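## Task

Rotate the three dice until the numbers facing up total 17, with each die lying flat and wholly on the mat. The arrangement must hold by itself, without the robot propping anything up, and the grippers must release and withdraw at the end.

## Robot and tools

Robot: two six-joint UR7e-type arms, left_arm and right_arm, each ending in a two-finger parallel gripper that opens to 50 mm. The left_arm base sits at (-0.036, +0.493, 0) m and the right_arm base at (-0.051, -0.393, 0) m.

Scene frame: the origin is on the table top midway between the arms. +z is up, +x reaches out over the table, and left_arm is on the +y side. The arm names do not correspond to image sides.

Gripper frame: the fingers extend along the gripper's +z and close along its x axis. end_effector_position is the midpoint between the pads, and the fingertips go 17.5 mm past it. A pure rotation pivots about that point. A flat block juts about 9 cm toward the gripper's -y and turns with it, so keep it clear of dice and the table.

execute_actions: "actions" holds zero or one item.
- An empty list returns the state and moves nothing.
- An action is {"rows": [...], "steps": n}. It has 1 to 15 rows and n is at most 15 (default 15). Each step is 1/30 s, and the final row repeats if steps outnumber rows.
- A wait is {"steps": n} with n up to 300, counted from the previous result. Time spent replying is included in that count.
- The optional "pictures" boolean turns the camera images on or off.

Row layout: one flat list of 18 numbers, each in [-1, 1], covering both arms even if only one moves. The order is left dx, dy, dz, rx, ry, rz, left gripper position, force_limit, speed, then the same nine for the right arm.

dx to rz are offsets, not poses. They are expressed in that gripper's own axes and measured from its pose in the latest result that showed it. If no result has shown it yet, or for a second or later call within one reply, they are measured from where the gripper is when the action begins. Every row uses that same reference; rows do not add up. A value of 1.0 means 0.6 m of travel or 180 degrees of turn. rx, ry, rz form a single rotation vector. An all-zero offset is not a hold: it pulls the gripper back to the reference pose.

Per step, the command is clipped to within 100 mm and 16 degrees of the measured pose. Motion trails the command by about 0.17 s. After an action the arm goes only as far as its last clipped pose, so read the result and send the remainder.

Gripper numbers are absolute settings, not offsets:
- position: +1 is fully open (50 mm), about -0.65 is pads touching, and -1 grips until the object stops the fingers.
- force_limit per pad: -1 is about 20 N, 0 about 102 N, +1 about 185 N; actual force can run about 17 % higher.
- speed of the gap change: -1 is 20 mm/s, 0 is 85, +1 is 150.
To leave a gripper alone, resend its previous three values, because 0 is a real command. A new force_limit or speed only applies after position changes by 0.01 or more, so open first to regrip more softly.

object_status: 0 means the fingers are moving; 1 means blocked while opening; 2 means blocked while closing, which is a good grip; 3 means the target was reached or the pads met, so probably nothing is held. Opening in counts is about (250 - position_measured) x 0.202 mm.

move: "target" is one 18-number row with the same layout and the same offset reference. Each gripper follows a straight path toward its target, and all paths finish together in 0.5 to 10 s.
- "speed" sets the top speed in m/s, from 0.002 to 0.5 (default 0.25). Turning is capped at twice that value in rad/s.
- The finger values are sent at the start of the move.
- "stop_force" is one value for both arms, 9 to 40 N, and is refused during the first 0.2 s of a scene. An arm's path ends after two consecutive steps of that much extra push against its motion. That arm then backs up two steps and holds.
- Use stop_force with slow speeds for touching down. Leave it out when lifting off something the gripper presses on, and do not rely on it while the gripper is rotating.
The result adds a "move:" line giving each arm's ending and the limits that acted. Endings: done, off_target, moving, held, fault, or contact (stop_force ended the path). limits=paced means the pose was clipped; limits=held means a check blocked some steps on the way.

wait: "seconds" from 0 to 10; nothing new is commanded.

zoom_image: takes "camera" (cam_head_left, cam_head_right, cam_left_wrist, cam_right_wrist) and "region" [x0, y0, x1, y1] in pixels, at most 504x504. All four images are 672x504. The two head cameras are fixed above the table; the wrist cameras ride on the hands. Calibration matrices are supplied.

read_manual: returns licence text only. finished_scene: pass the scene number (1 or 2). It ends the scene for good and reports whether the goal was met. Replying without any tool call ends all remaining work.

Result lines:
- The state line gives each gripper's position in m, orientation as quat wxyz, and velocities in the scene frame. Reported positions may be off at long reach.
- "Hand target" shows where the controller is currently steering each gripper.
- Wrist force and torque are in the gripper's axes. Force points from the contacted surface back into the arm. Readings saturate near 50 N, carry an offset of about 4 N, and have noise of about 2.4 N.
- "pose unreachable" and HELD mean part of a command was not applied.
- MOTOR HOT appears at 70 °C. At 85 °C an OVER-TEMPERATURE FAULT brakes the arm.

Cautions:
- The arms are stiff. A target even slightly past a firm contact, any joint torque at its load limit (141 N m on the large joints, 26.3 N m on the wrist joints), or an outside force of 150 N freezes that arm for 10 s.
- Approach dice and the table slowly with stop_force.
- Never let the arms collide or press on each other.
- Never push or drop dice off the table, and release dice low so they settle flat and fully on the mat.
- Random tugs on held parts or nudges to loose dice can occur.
- The simulation keeps running while you reply.

Each tool is called after "Call:" as name([rows], argument=value, ...), one row to a line, values as JSON.

## Session

Call:
execute_actions(actions=[])

Scene clock: 0.00 s of 5700.00 s.
left_arm: end_effector_position=(+0.4165, -0.2860, +0.1846) position_measured=3 object_status=3 end_effector_quat_wxyz=(+0.009, +0.013, +0.989, -0.145) end_effector_velocity=(-0.000, +0.000, +0.001) end_effector_angular_velocity=(-0.001, -0.000, -0.001) | right_arm: end_effector_position=(+0.6469, -0.8573, +0.1095) position_measured=3 object_status=3 end_effector_quat_wxyz=(-0.035, +0.078, +0.879, -0.469) end_effector_velocity=(+0.000, +0.001, +0.000) end_effector_angular_velocity=(-0.000, -0.001, +0.001)
Joint positions: left_arm=[-1.026 -0.737  0.83  -1.937 -1.675 -2.709] | right_arm=[ 3.07  -2.424 -1.24  -1.102  0.594 -1.492]
Joint velocities: left_arm=[-0.    -0.001 -0.     0.    -0.     0.001] | right_arm=[ 0.001  0.    -0.     0.    -0.     0.   ]
Motor temperatures (°C, as the motors report them): left_arm=[24 23 27 33 32 30] | right_arm=[26 26 25 30 31 30]
Wrist force (N, on the end effector, along its own x y z axes, offset not removed): no reading
Wrist torque (N m, same axes, about the end effector's origin, offset not removed): no reading
Hand target (left_arm): +0.417, -0.286, +0.185; +0.009, +0.013, +0.989, -0.145
Hand target (right_arm): +0.647, -0.857, +0.109; -0.035, +0.078, +0.879, -0.469

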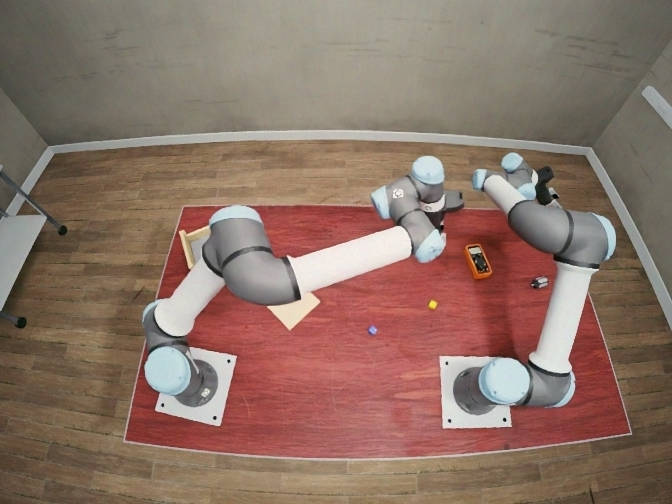

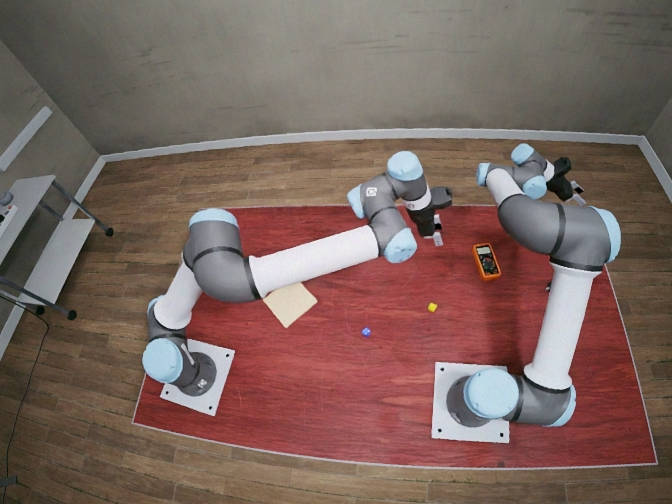

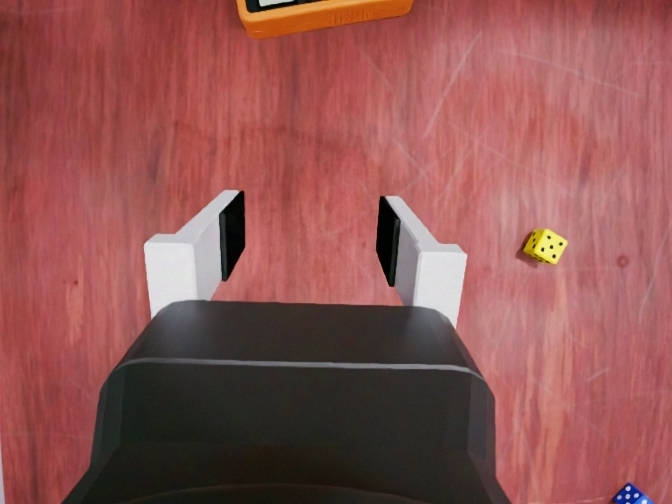

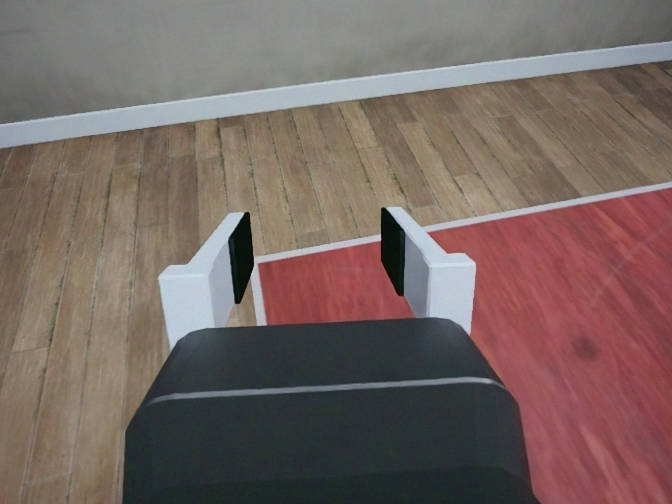

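Call:
move(target=[0.283,0.54,-0.458,0,0,0,1,0,0,0,0,0,0,0,0,1,0,0])

Scene clock: 17.60 s of 5700.00 s.
left_arm: end_effector_position=(+0.2520, +0.1070, +0.3506) position_measured=3 object_status=3 end_effector_quat_wxyz=(+0.009, +0.013, +0.989, -0.145) end_effector_velocity=(-0.001, +0.002, +0.001) end_effector_angular_velocity=(+0.001, +0.000, -0.000) | right_arm: end_effector_position=(+0.6469, -0.8573, +0.1095) position_measured=3 object_status=3 end_effector_quat_wxyz=(-0.035, +0.078, +0.879, -0.469) end_effector_velocity=(+0.000, +0.000, +0.000) end_effector_angular_velocity=(-0.000, -0.001, +0.000)
Joint positions: left_arm=[-0.998 -1.83   1.819 -1.829 -1.683 -2.682] | right_arm=[ 3.07  -2.424 -1.24  -1.102  0.594 -1.492]
Joint velocities: left_arm=[ 0.    -0.005  0.001  0.005  0.     0.   ] | right_arm=[ 0.  0.  0.  0. -0.  0.]
Motor temperatures (°C, as the motors report them): left_arm=[24 23 27 33 32 30] | right_arm=[26 26 25 30 31 30]
Wrist force (N, on the end effector, along its own x y z axes, offset not removed): left_arm=[-1.4 3.0 0.9] | right_arm=[1.7 -0.6 -1.6]
Wrist torque (N m, same axes, about the end effector's origin, offset not removed): left_arm=[0.52 0.24 -0.18] | right_arm=[-0.12 -0.23 -0.21]
Hand target (left_arm): +0.252, +0.107, +0.351; +0.009, +0.013, +0.989, -0.145
Hand target (right_arm): +0.647, -0.857, +0.109; -0.035, +0.078, +0.879, -0.469
Off the commanded pose (left_arm): 0.001 m, 0 deg.
Off the commanded pose (right_arm): 0.000 m, 0 deg.
After step 90, 12.13 s passed at rest.
move: done
camera_calibration (this result's frames):
cam_left_wrist: T_world_to_cam=[[-0.999552, -0.0149953, 0.0259043, 0.241075], [-0.0138844, 0.998998, 0.0425467, -0.120823], [-0.0265163, 0.042168, -0.998759, 0.498428], [0, 0, 0, 1]] pos_world=[0.252506, 0.103299, 0.496705]
cam_right_wrist: T_world_to_cam=[[-0.977094, 0.212042, 0.0180147, 0.803449], [0.155756, 0.770266, -0.618409, 0.630039], [-0.145005, -0.601438, -0.78565, -0.190501], [0, 0, 0, 1]] pos_world=[0.65929, -0.770238, 0.225481]

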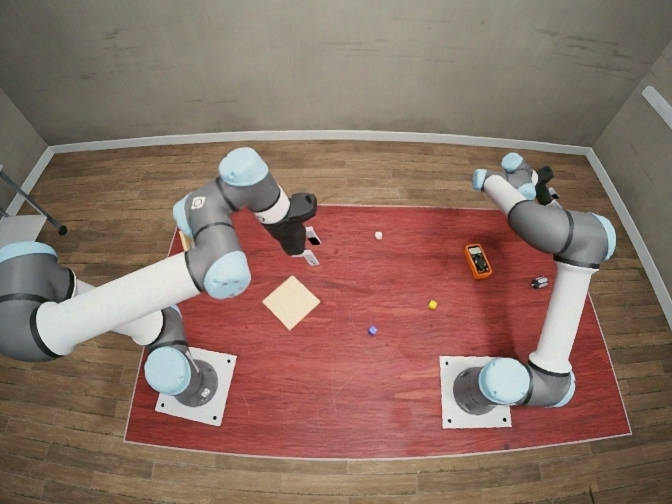

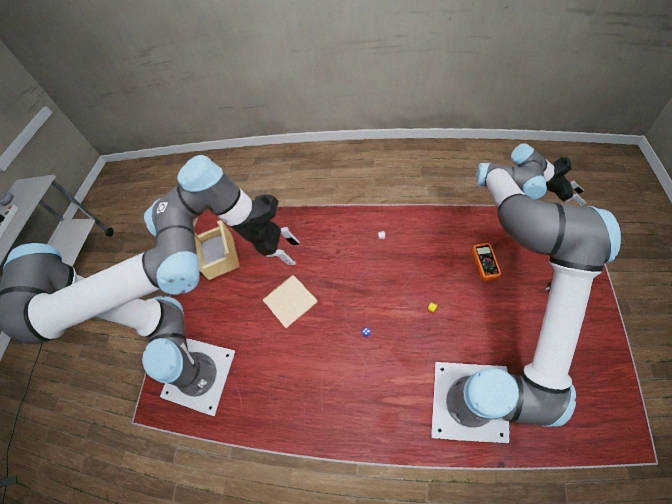

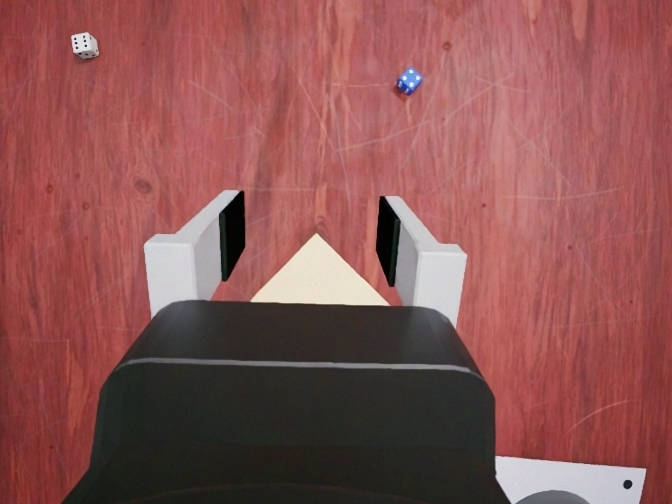

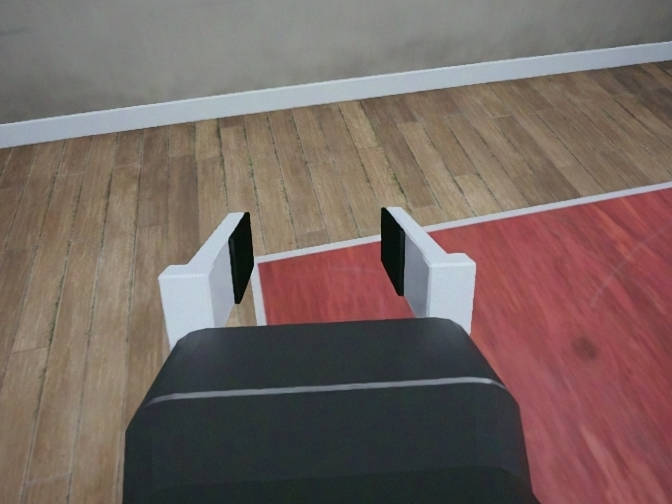

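Call:
zoom_image(camera="cam_left_wrist", region=[40,10,460,130])

Call:
zoom_image(camera="cam_head_left", region=[340,210,460,350])

Region (40, 10, 460, 130) of cam_left_wrist's 672x504 image, scaled by 1.200, with more detail than that image has; it fills the top 144 rows of this view, and the rest is white.

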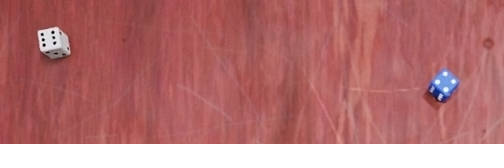

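Region (340, 210, 460, 350) of cam_head_left's 672x504 image, scaled by 3.600, with more detail than that image has; it fills the left 432 columns of this view, and the rest is white.

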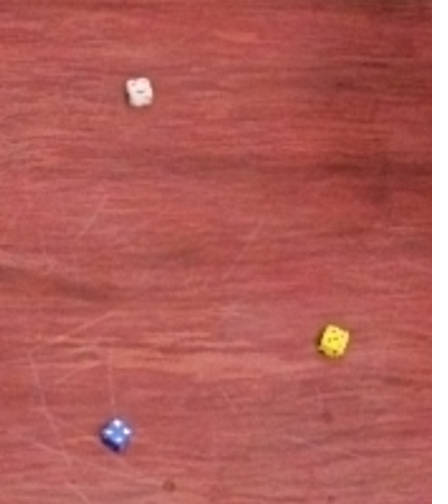

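Call:
move(target=[0.157,-0.17,0.312,0,0,0,1,0,0,0,0,0,0,0,0,1,0,0])

Scene clock: 41.03 s of 5700.00 s.
left_arm: end_effector_position=(+0.1578, -0.0423, +0.1988) position_measured=3 object_status=3 end_effector_quat_wxyz=(+0.009, +0.013, +0.989, -0.145) end_effector_velocity=(-0.000, -0.002, -0.001) end_effector_angular_velocity=(-0.001, -0.000, +0.001) | right_arm: end_effector_position=(+0.6469, -0.8573, +0.1095) position_measured=3 object_status=3 end_effector_quat_wxyz=(-0.035, +0.078, +0.879, -0.469) end_effector_velocity=(+0.000, +0.000, -0.000) end_effector_angular_velocity=(-0.000, +0.000, +0.000)
Joint positions: left_arm=[-1.319 -1.566  1.996 -2.292 -1.593 -2.99 ] | right_arm=[ 3.07  -2.424 -1.24  -1.102  0.594 -1.492]
Joint velocities: left_arm=[-0.001  0.004 -0.001 -0.004  0.001 -0.002] | right_arm=[ 0. -0. -0. -0. -0. -0.]
Motor temperatures (°C, as the motors report them): left_arm=[24 23 27 33 32 30] | right_arm=[26 26 25 30 31 30]
Wrist force (N, on the end effector, along its own x y z axes, offset not removed): left_arm=[-3.0 3.2 1.0] | right_arm=[2.3 0.7 1.1]
Wrist torque (N m, same axes, about the end effector's origin, offset not removed): left_arm=[0.64 0.54 -0.04] | right_arm=[0.18 -0.44 -0.08]
Hand target (left_arm): +0.158, -0.043, +0.199; +0.009, +0.013, +0.989, -0.145
Hand target (right_arm): +0.647, -0.857, +0.109; -0.035, +0.078, +0.879, -0.469
Off the commanded pose (left_arm): 0.000 m, 0 deg.
Off the commanded pose (right_arm): 0.000 m, 0 deg.
After step 90, 18.87 s passed at rest.
move: done
camera_calibration (this result's frames):
cam_left_wrist: T_world_to_cam=[[-0.999569, -0.014986, 0.0252497, 0.148743], [-0.0138985, 0.998991, 0.0427066, 0.0334628], [-0.0258642, 0.0423372, -0.998769, 0.350555], [0, 0, 0, 1]] pos_world=[0.158211, -0.0460415, 0.344939]
cam_right_wrist: T_world_to_cam=[[-0.977094, 0.212042, 0.0180149, 0.803449], [0.155756, 0.770267, -0.618409, 0.630039], [-0.145005, -0.601438, -0.78565, -0.190501], [0, 0, 0, 1]] pos_world=[0.65929, -0.770238, 0.22548]

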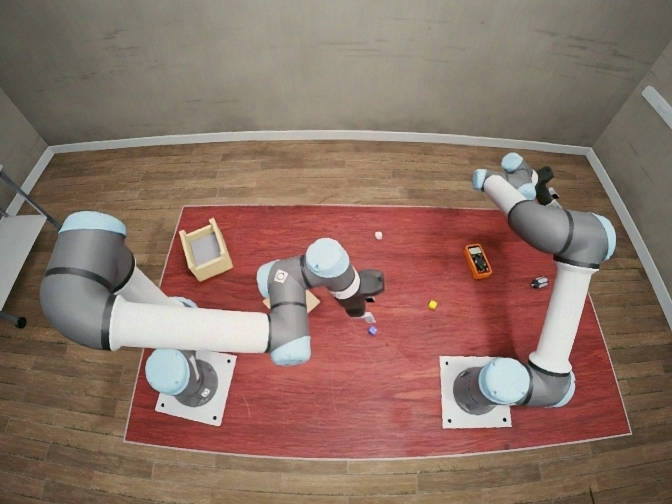

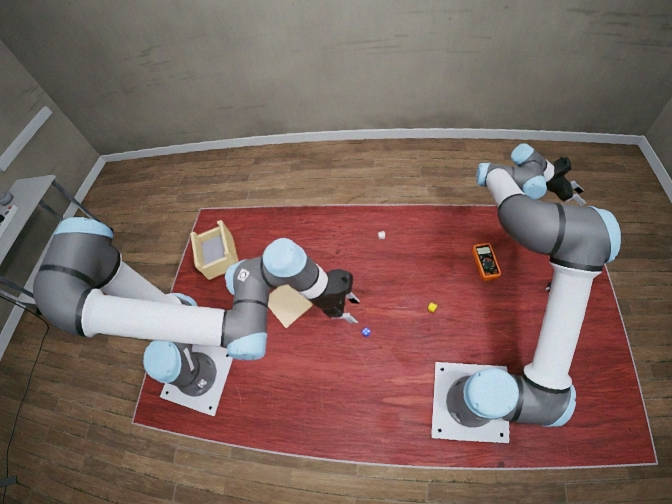

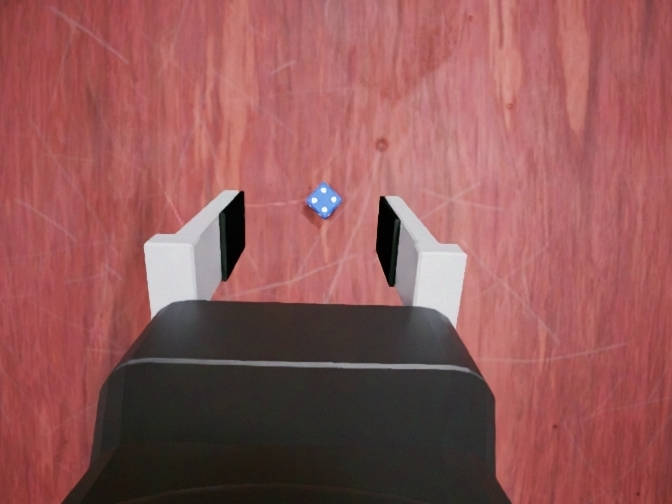

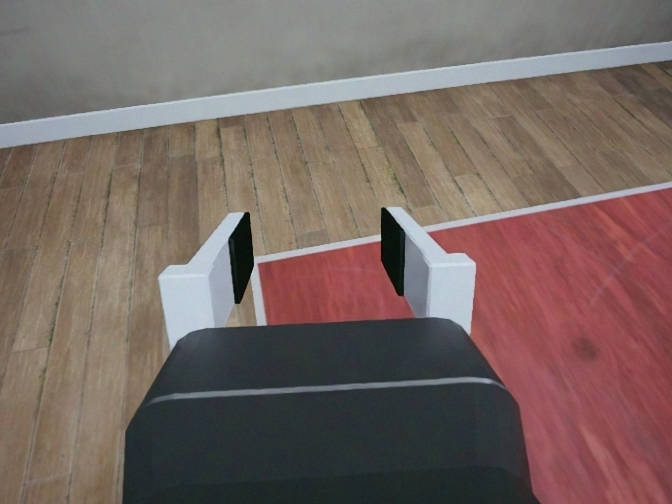

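Call:
move(target=[-0.083,0.085,0.187,0.149,0.13,0.217,1,0,0,0,0,0,0,0,0,1,0,0])

Scene clock: 63.10 s of 5700.00 s.
left_arm: end_effector_position=(+0.2105, -0.0271, +0.0779) position_measured=3 object_status=3 end_effector_quat_wxyz=(-0.142, +0.367, +0.851, -0.348) end_effector_velocity=(+0.001, -0.000, -0.001) end_effector_angular_velocity=(-0.004, +0.003, -0.013) | right_arm: end_effector_position=(+0.6469, -0.8573, +0.1095) position_measured=3 object_status=3 end_effector_quat_wxyz=(-0.035, +0.078, +0.879, -0.469) end_effector_velocity=(+0.000, +0.000, +0.000) end_effector_angular_velocity=(+0.000, +0.000, +0.000)
Joint positions: left_arm=[-0.883 -1.114  2.017 -2.676 -2.319 -1.843] | right_arm=[ 3.07  -2.424 -1.24  -1.102  0.594 -1.492]
Joint velocities: left_arm=[ 0.004  0.005 -0.008  0.016 -0.008  0.021] | right_arm=[ 0.  0. -0. -0.  0.  0.]
Motor temperatures (°C, as the motors report them): left_arm=[24 23 27 33 32 30] | right_arm=[26 26 25 30 31 30]
Wrist force (N, on the end effector, along its own x y z axes, offset not removed): left_arm=[-2.6 4.3 1.3] | right_arm=[-0.5 0.3 1.9]
Wrist torque (N m, same axes, about the end effector's origin, offset not removed): left_arm=[0.74 0.42 -0.14] | right_arm=[0.15 -0.12 -0.12]
Hand target (left_arm): +0.211, -0.027, +0.078; -0.142, +0.368, +0.851, -0.348
Hand target (right_arm): +0.647, -0.857, +0.109; -0.035, +0.078, +0.879, -0.469
Off the commanded pose (left_arm): 0.000 m, 0 deg.
Off the commanded pose (right_arm): 0.000 m, 0 deg.
After step 90, 16.67 s passed at rest.
move: done
camera_calibration (this result's frames):
cam_left_wrist: T_world_to_cam=[[-0.698271, 0.714397, 0.0453341, 0.159468], [0.634777, 0.647232, -0.422077, -0.0857265], [-0.330872, -0.265947, -0.905426, 0.279121], [0, 0, 0, 1]] pos_world=[0.258123, 0.0157927, 0.209311]
cam_right_wrist: T_world_to_cam=[[-0.977094, 0.212042, 0.0180151, 0.803449], [0.155756, 0.770266, -0.618409, 0.630039], [-0.145005, -0.601438, -0.78565, -0.190501], [0, 0, 0, 1]] pos_world=[0.65929, -0.770238, 0.22548]

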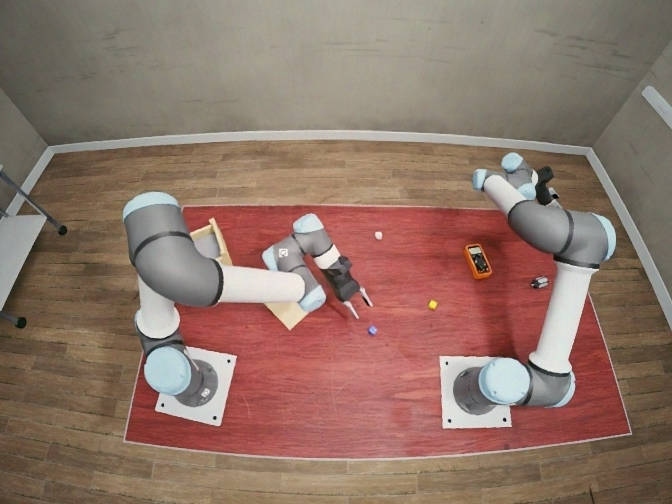

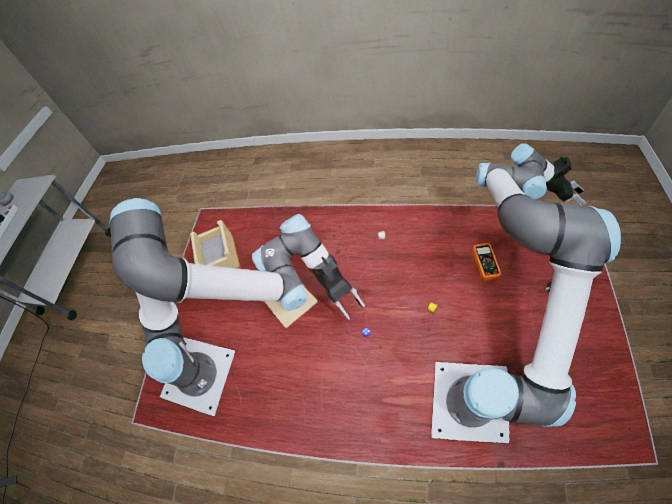

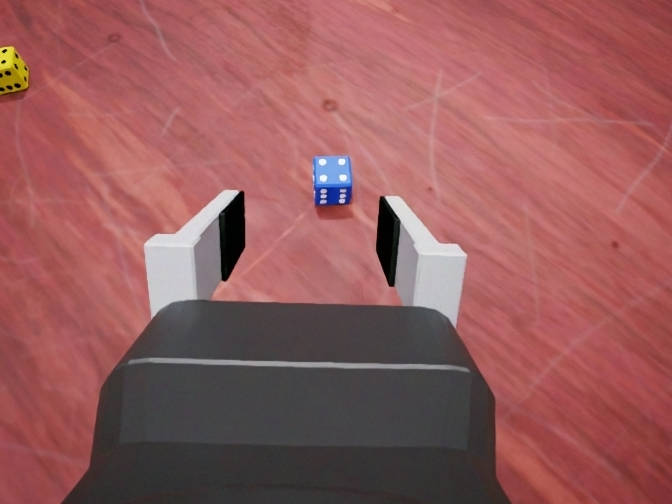

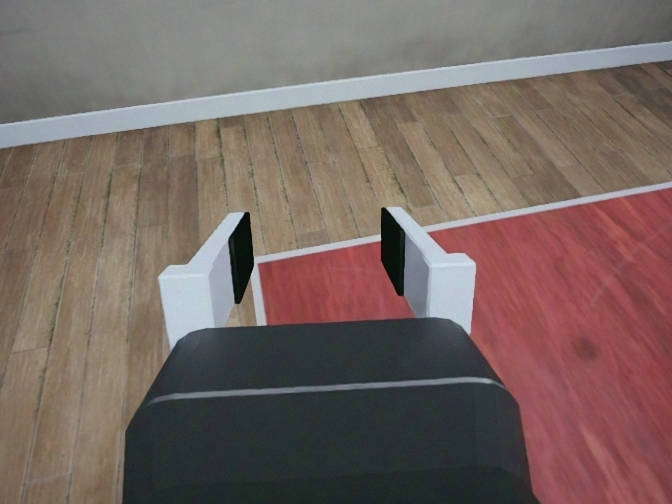

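Call:
move(target=[0.015,0,0.09,0,0,0,1,0,0,0,0,0,0,0,0,1,0,0], speed=0.1)

Scene clock: 78.47 s of 5700.00 s.
left_arm: end_effector_position=(+0.1776, -0.0468, +0.0392) position_measured=3 object_status=3 end_effector_quat_wxyz=(-0.142, +0.367, +0.851, -0.348) end_effector_velocity=(-0.001, -0.001, -0.002) end_effector_angular_velocity=(+0.000, +0.000, +0.001) | right_arm: end_effector_position=(+0.6469, -0.8573, +0.1095) position_measured=3 object_status=3 end_effector_quat_wxyz=(-0.035, +0.078, +0.879, -0.469) end_effector_velocity=(-0.000, -0.000, +0.000) end_effector_angular_velocity=(+0.000, -0.000, -0.000)
Joint positions: left_arm=[-0.956 -1.029  2.055 -2.864 -2.302 -1.939] | right_arm=[ 3.07  -2.424 -1.24  -1.102  0.594 -1.492]
Joint velocities: left_arm=[-0.003  0.005  0.001 -0.01   0.001 -0.006] | right_arm=[-0. -0.  0.  0.  0. -0.]
Motor temperatures (°C, as the motors report them): left_arm=[24 23 27 33 32 30] | right_arm=[26 26 25 30 31 30]
Wrist force (N, on the end effector, along its own x y z axes, offset not removed): left_arm=[-1.5 2.8 1.7] | right_arm=[0.9 1.2 2.8]
Wrist torque (N m, same axes, about the end effector's origin, offset not removed): left_arm=[0.63 0.25 -0.13] | right_arm=[0.41 -0.22 -0.17]
Hand target (left_arm): +0.178, -0.047, +0.039; -0.141, +0.367, +0.851, -0.348
Hand target (right_arm): +0.647, -0.857, +0.109; -0.035, +0.078, +0.879, -0.469
Off the commanded pose (left_arm): 0.000 m, 0 deg.
Off the commanded pose (right_arm): 0.000 m, 0 deg.
After step 90, 11.33 s passed at rest.
move: done
camera_calibration (this result's frames):
cam_left_wrist: T_world_to_cam=[[-0.698199, 0.714464, 0.0453691, 0.15241], [0.634887, 0.647226, -0.42192, -0.0684381], [-0.330811, -0.26578, -0.905497, 0.22793], [0, 0, 0, 1]] pos_world=[0.225265, -0.00401712, 0.1706]
cam_right_wrist: T_world_to_cam=[[-0.977094, 0.212042, 0.018015, 0.803449], [0.155756, 0.770267, -0.618409, 0.630039], [-0.145005, -0.601438, -0.78565, -0.190501], [0, 0, 0, 1]] pos_world=[0.65929, -0.770238, 0.22548]

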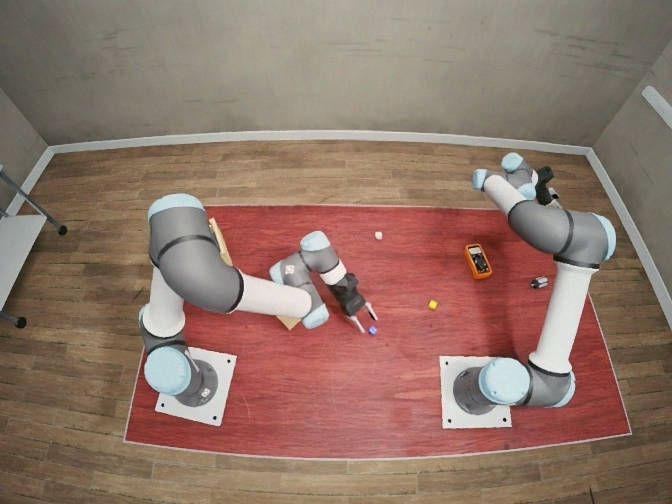

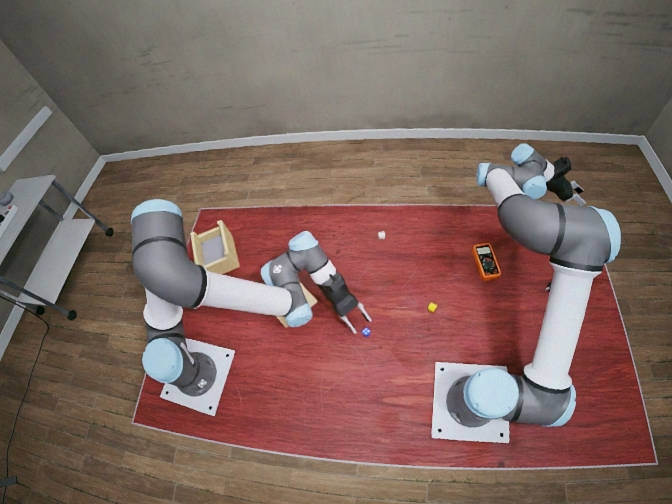

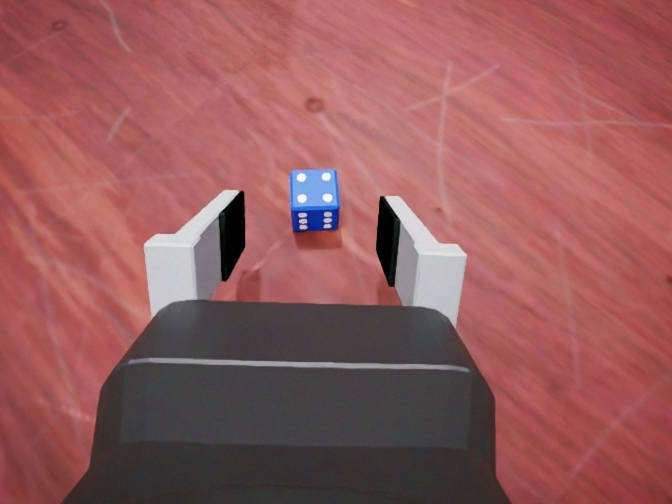

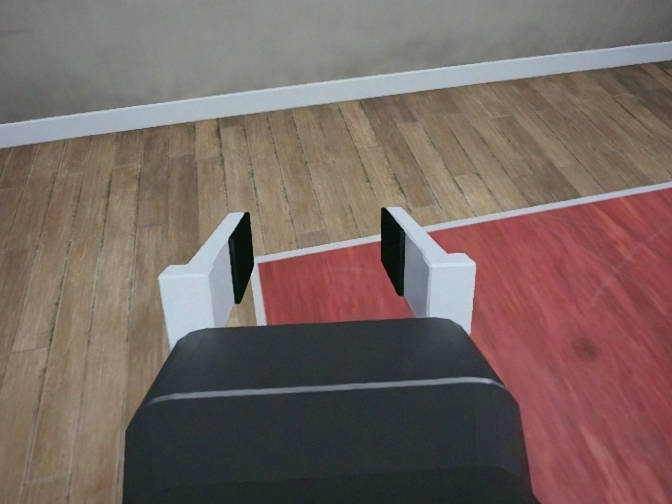

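Call:
move(target=[0,-0.003,0.043,0,0,0,1,0,0,0,0,0,0,0,0,1,0,0], speed=0.015, stop_force=10)

Call:
move(target=[0,0,0,0,0,0,-1,-0.6,0,0,0,0,0,0,0,1,0,0])

Scene clock: 92.30 s of 5700.00 s.
left_arm: end_effector_position=(+0.1640, -0.0602, +0.0221) position_measured=3 object_status=3 end_effector_quat_wxyz=(-0.142, +0.367, +0.851, -0.348) end_effector_velocity=(-0.001, -0.001, -0.002) end_effector_angular_velocity=(+0.001, +0.001, +0.001) | right_arm: end_effector_position=(+0.6469, -0.8573, +0.1095) position_measured=3 object_status=3 end_effector_quat_wxyz=(-0.035, +0.078, +0.879, -0.469) end_effector_velocity=(-0.001, -0.001, +0.000) end_effector_angular_velocity=(-0.001, -0.000, -0.001)
Joint positions: left_arm=[-0.991 -0.98   2.052 -2.94  -2.292 -1.984] | right_arm=[ 3.07  -2.424 -1.24  -1.102  0.594 -1.492]
Joint velocities: left_arm=[-0.003  0.005 -0.    -0.007  0.001 -0.005] | right_arm=[-0.001  0.    -0.    -0.    -0.001  0.   ]
Motor temperatures (°C, as the motors report them): left_arm=[24 23 27 33 32 30] | right_arm=[26 26 25 30 31 30]
Wrist force (N, on the end effector, along its own x y z axes, offset not removed): left_arm=[-2.5 3.7 2.1] | right_arm=[1.0 0.5 -0.5]
Wrist torque (N m, same axes, about the end effector's origin, offset not removed): left_arm=[0.68 0.45 -0.12] | right_arm=[0.11 -0.21 -0.22]
Hand target (left_arm): +0.164, -0.060, +0.022; -0.142, +0.367, +0.851, -0.348
Hand target (right_arm): +0.647, -0.857, +0.109; -0.035, +0.078, +0.879, -0.469
Off the commanded pose (left_arm): 0.000 m, 0 deg.
Off the commanded pose (right_arm): 0.000 m, 0 deg.
After step 90, 8.87 s passed at rest.
move: done
camera_calibration (this result's frames):
cam_left_wrist: T_world_to_cam=[[-0.698187, 0.714477, 0.0453575, 0.153227], [0.634928, 0.647232, -0.421849, -0.0583797], [-0.330758, -0.265731, -0.905531, 0.204395], [0, 0, 0, 1]] pos_world=[0.211653, -0.0173778, 0.153509]
cam_right_wrist: T_world_to_cam=[[-0.977094, 0.212042, 0.0180151, 0.803449], [0.155756, 0.770266, -0.618409, 0.630039], [-0.145005, -0.601438, -0.78565, -0.190501], [0, 0, 0, 1]] pos_world=[0.65929, -0.770238, 0.22548]

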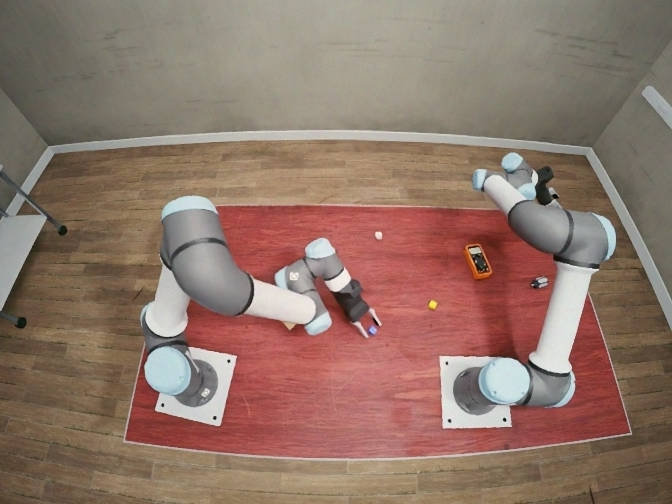

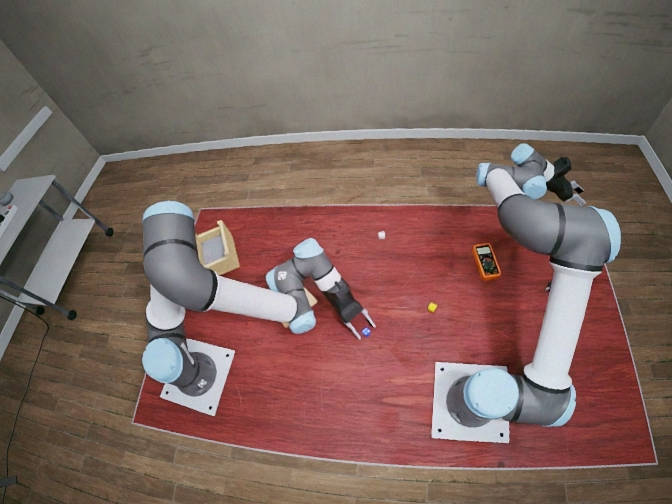

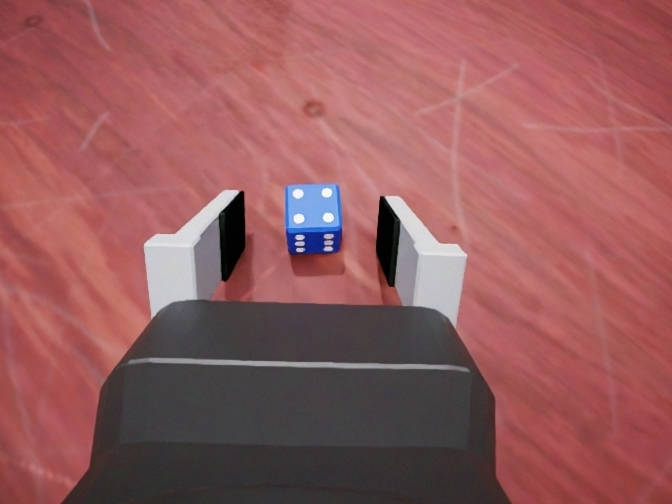

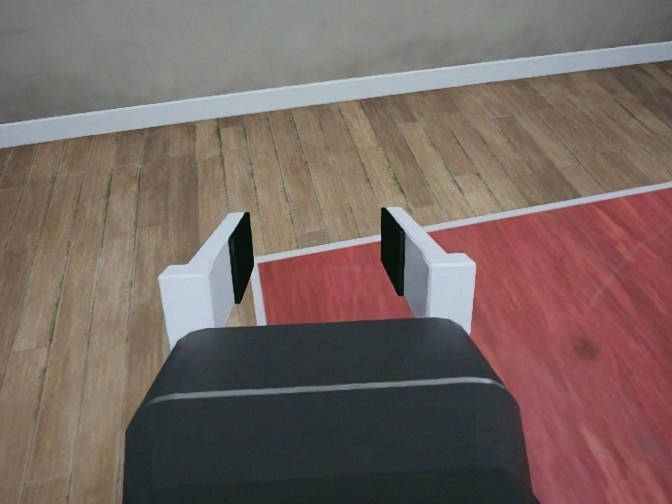

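Scene clock: 92.90 s of 5700.00 s.
left_arm: end_effector_position=(+0.1640, -0.0602, +0.0221) position_measured=159 object_status=2 end_effector_quat_wxyz=(-0.142, +0.367, +0.851, -0.348) end_effector_velocity=(-0.000, +0.000, -0.000) end_effector_angular_velocity=(+0.000, -0.000, -0.000) | right_arm: end_effector_position=(+0.6469, -0.8573, +0.1095) position_measured=3 object_status=3 end_effector_quat_wxyz=(-0.035, +0.078, +0.879, -0.469) end_effector_velocity=(-0.001, -0.001, -0.000) end_effector_angular_velocity=(+0.001, +0.000, -0.002)
Joint positions: left_arm=[-0.991 -0.98   2.052 -2.94  -2.292 -1.984] | right_arm=[ 3.07  -2.424 -1.24  -1.102  0.594 -1.492]
Joint velocities: left_arm=[-0.  0.  0.  0.  0.  0.] | right_arm=[-0.002 -0.    -0.     0.     0.    -0.   ]
Motor temperatures (°C, as the motors report them): left_arm=[24 23 27 33 32 30] | right_arm=[26 26 25 30 31 30]
Wrist force (N, on the end effector, along its own x y z axes, offset not removed): left_arm=[-2.2 3.5 1.6] | right_arm=[-0.2 1.7 1.9]
Wrist torque (N m, same axes, about the end effector's origin, offset not removed): left_arm=[0.66 0.35 -0.16] | right_arm=[0.45 -0.03 -0.10]
Hand target (left_arm): +0.164, -0.060, +0.022; -0.142, +0.367, +0.851, -0.348
Hand target (right_arm): +0.647, -0.857, +0.109; -0.035, +0.078, +0.879, -0.469
Off the commanded pose (left_arm): 0.000 m, 0 deg.
Off the commanded pose (right_arm): 0.000 m, 0 deg.
move: done
camera_calibration (this result's frames):
cam_left_wrist: T_world_to_cam=[[-0.698189, 0.71447, 0.0454398, 0.153212], [0.634908, 0.647269, -0.421823, -0.0583277], [-0.330792, -0.265662, -0.905539, 0.204377], [0, 0, 0, 1]] pos_world=[0.21161, -0.0174166, 0.153505]
cam_right_wrist: T_world_to_cam=[[-0.977094, 0.212042, 0.0180149, 0.803449], [0.155756, 0.770266, -0.618409, 0.630039], [-0.145005, -0.601438, -0.78565, -0.190501], [0, 0, 0, 1]] pos_world=[0.65929, -0.770238, 0.22548]

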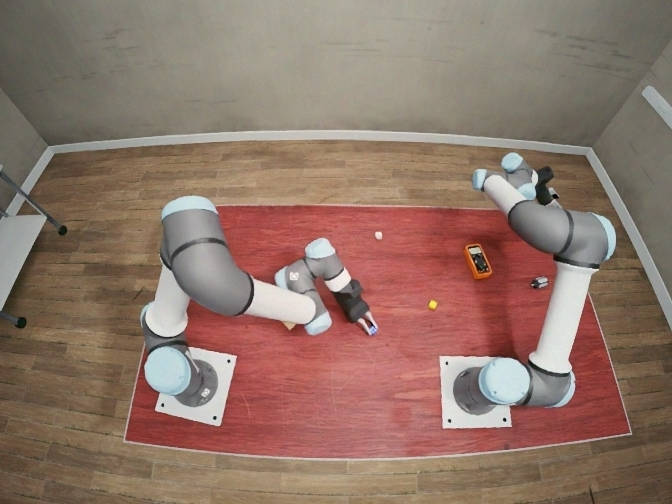

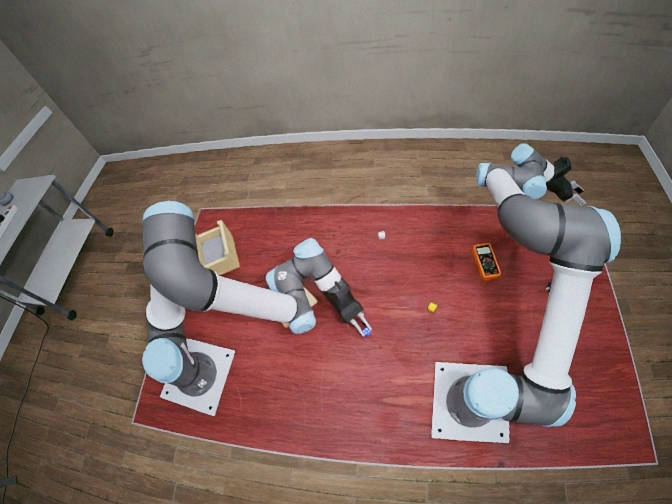

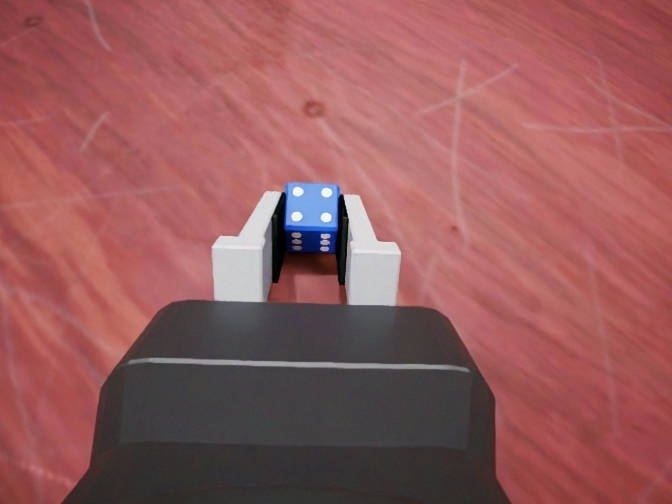

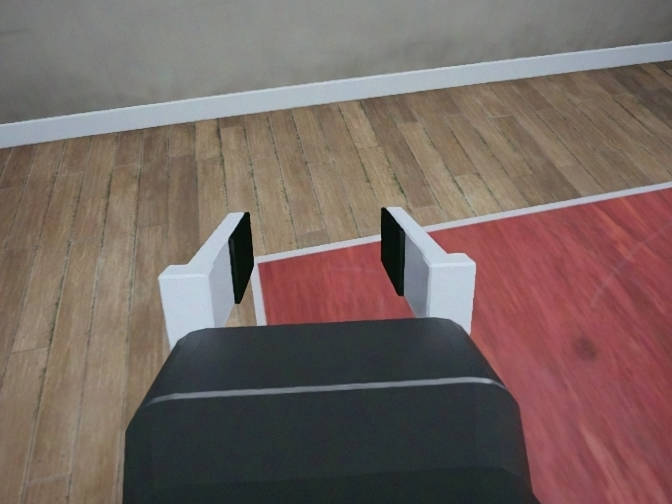

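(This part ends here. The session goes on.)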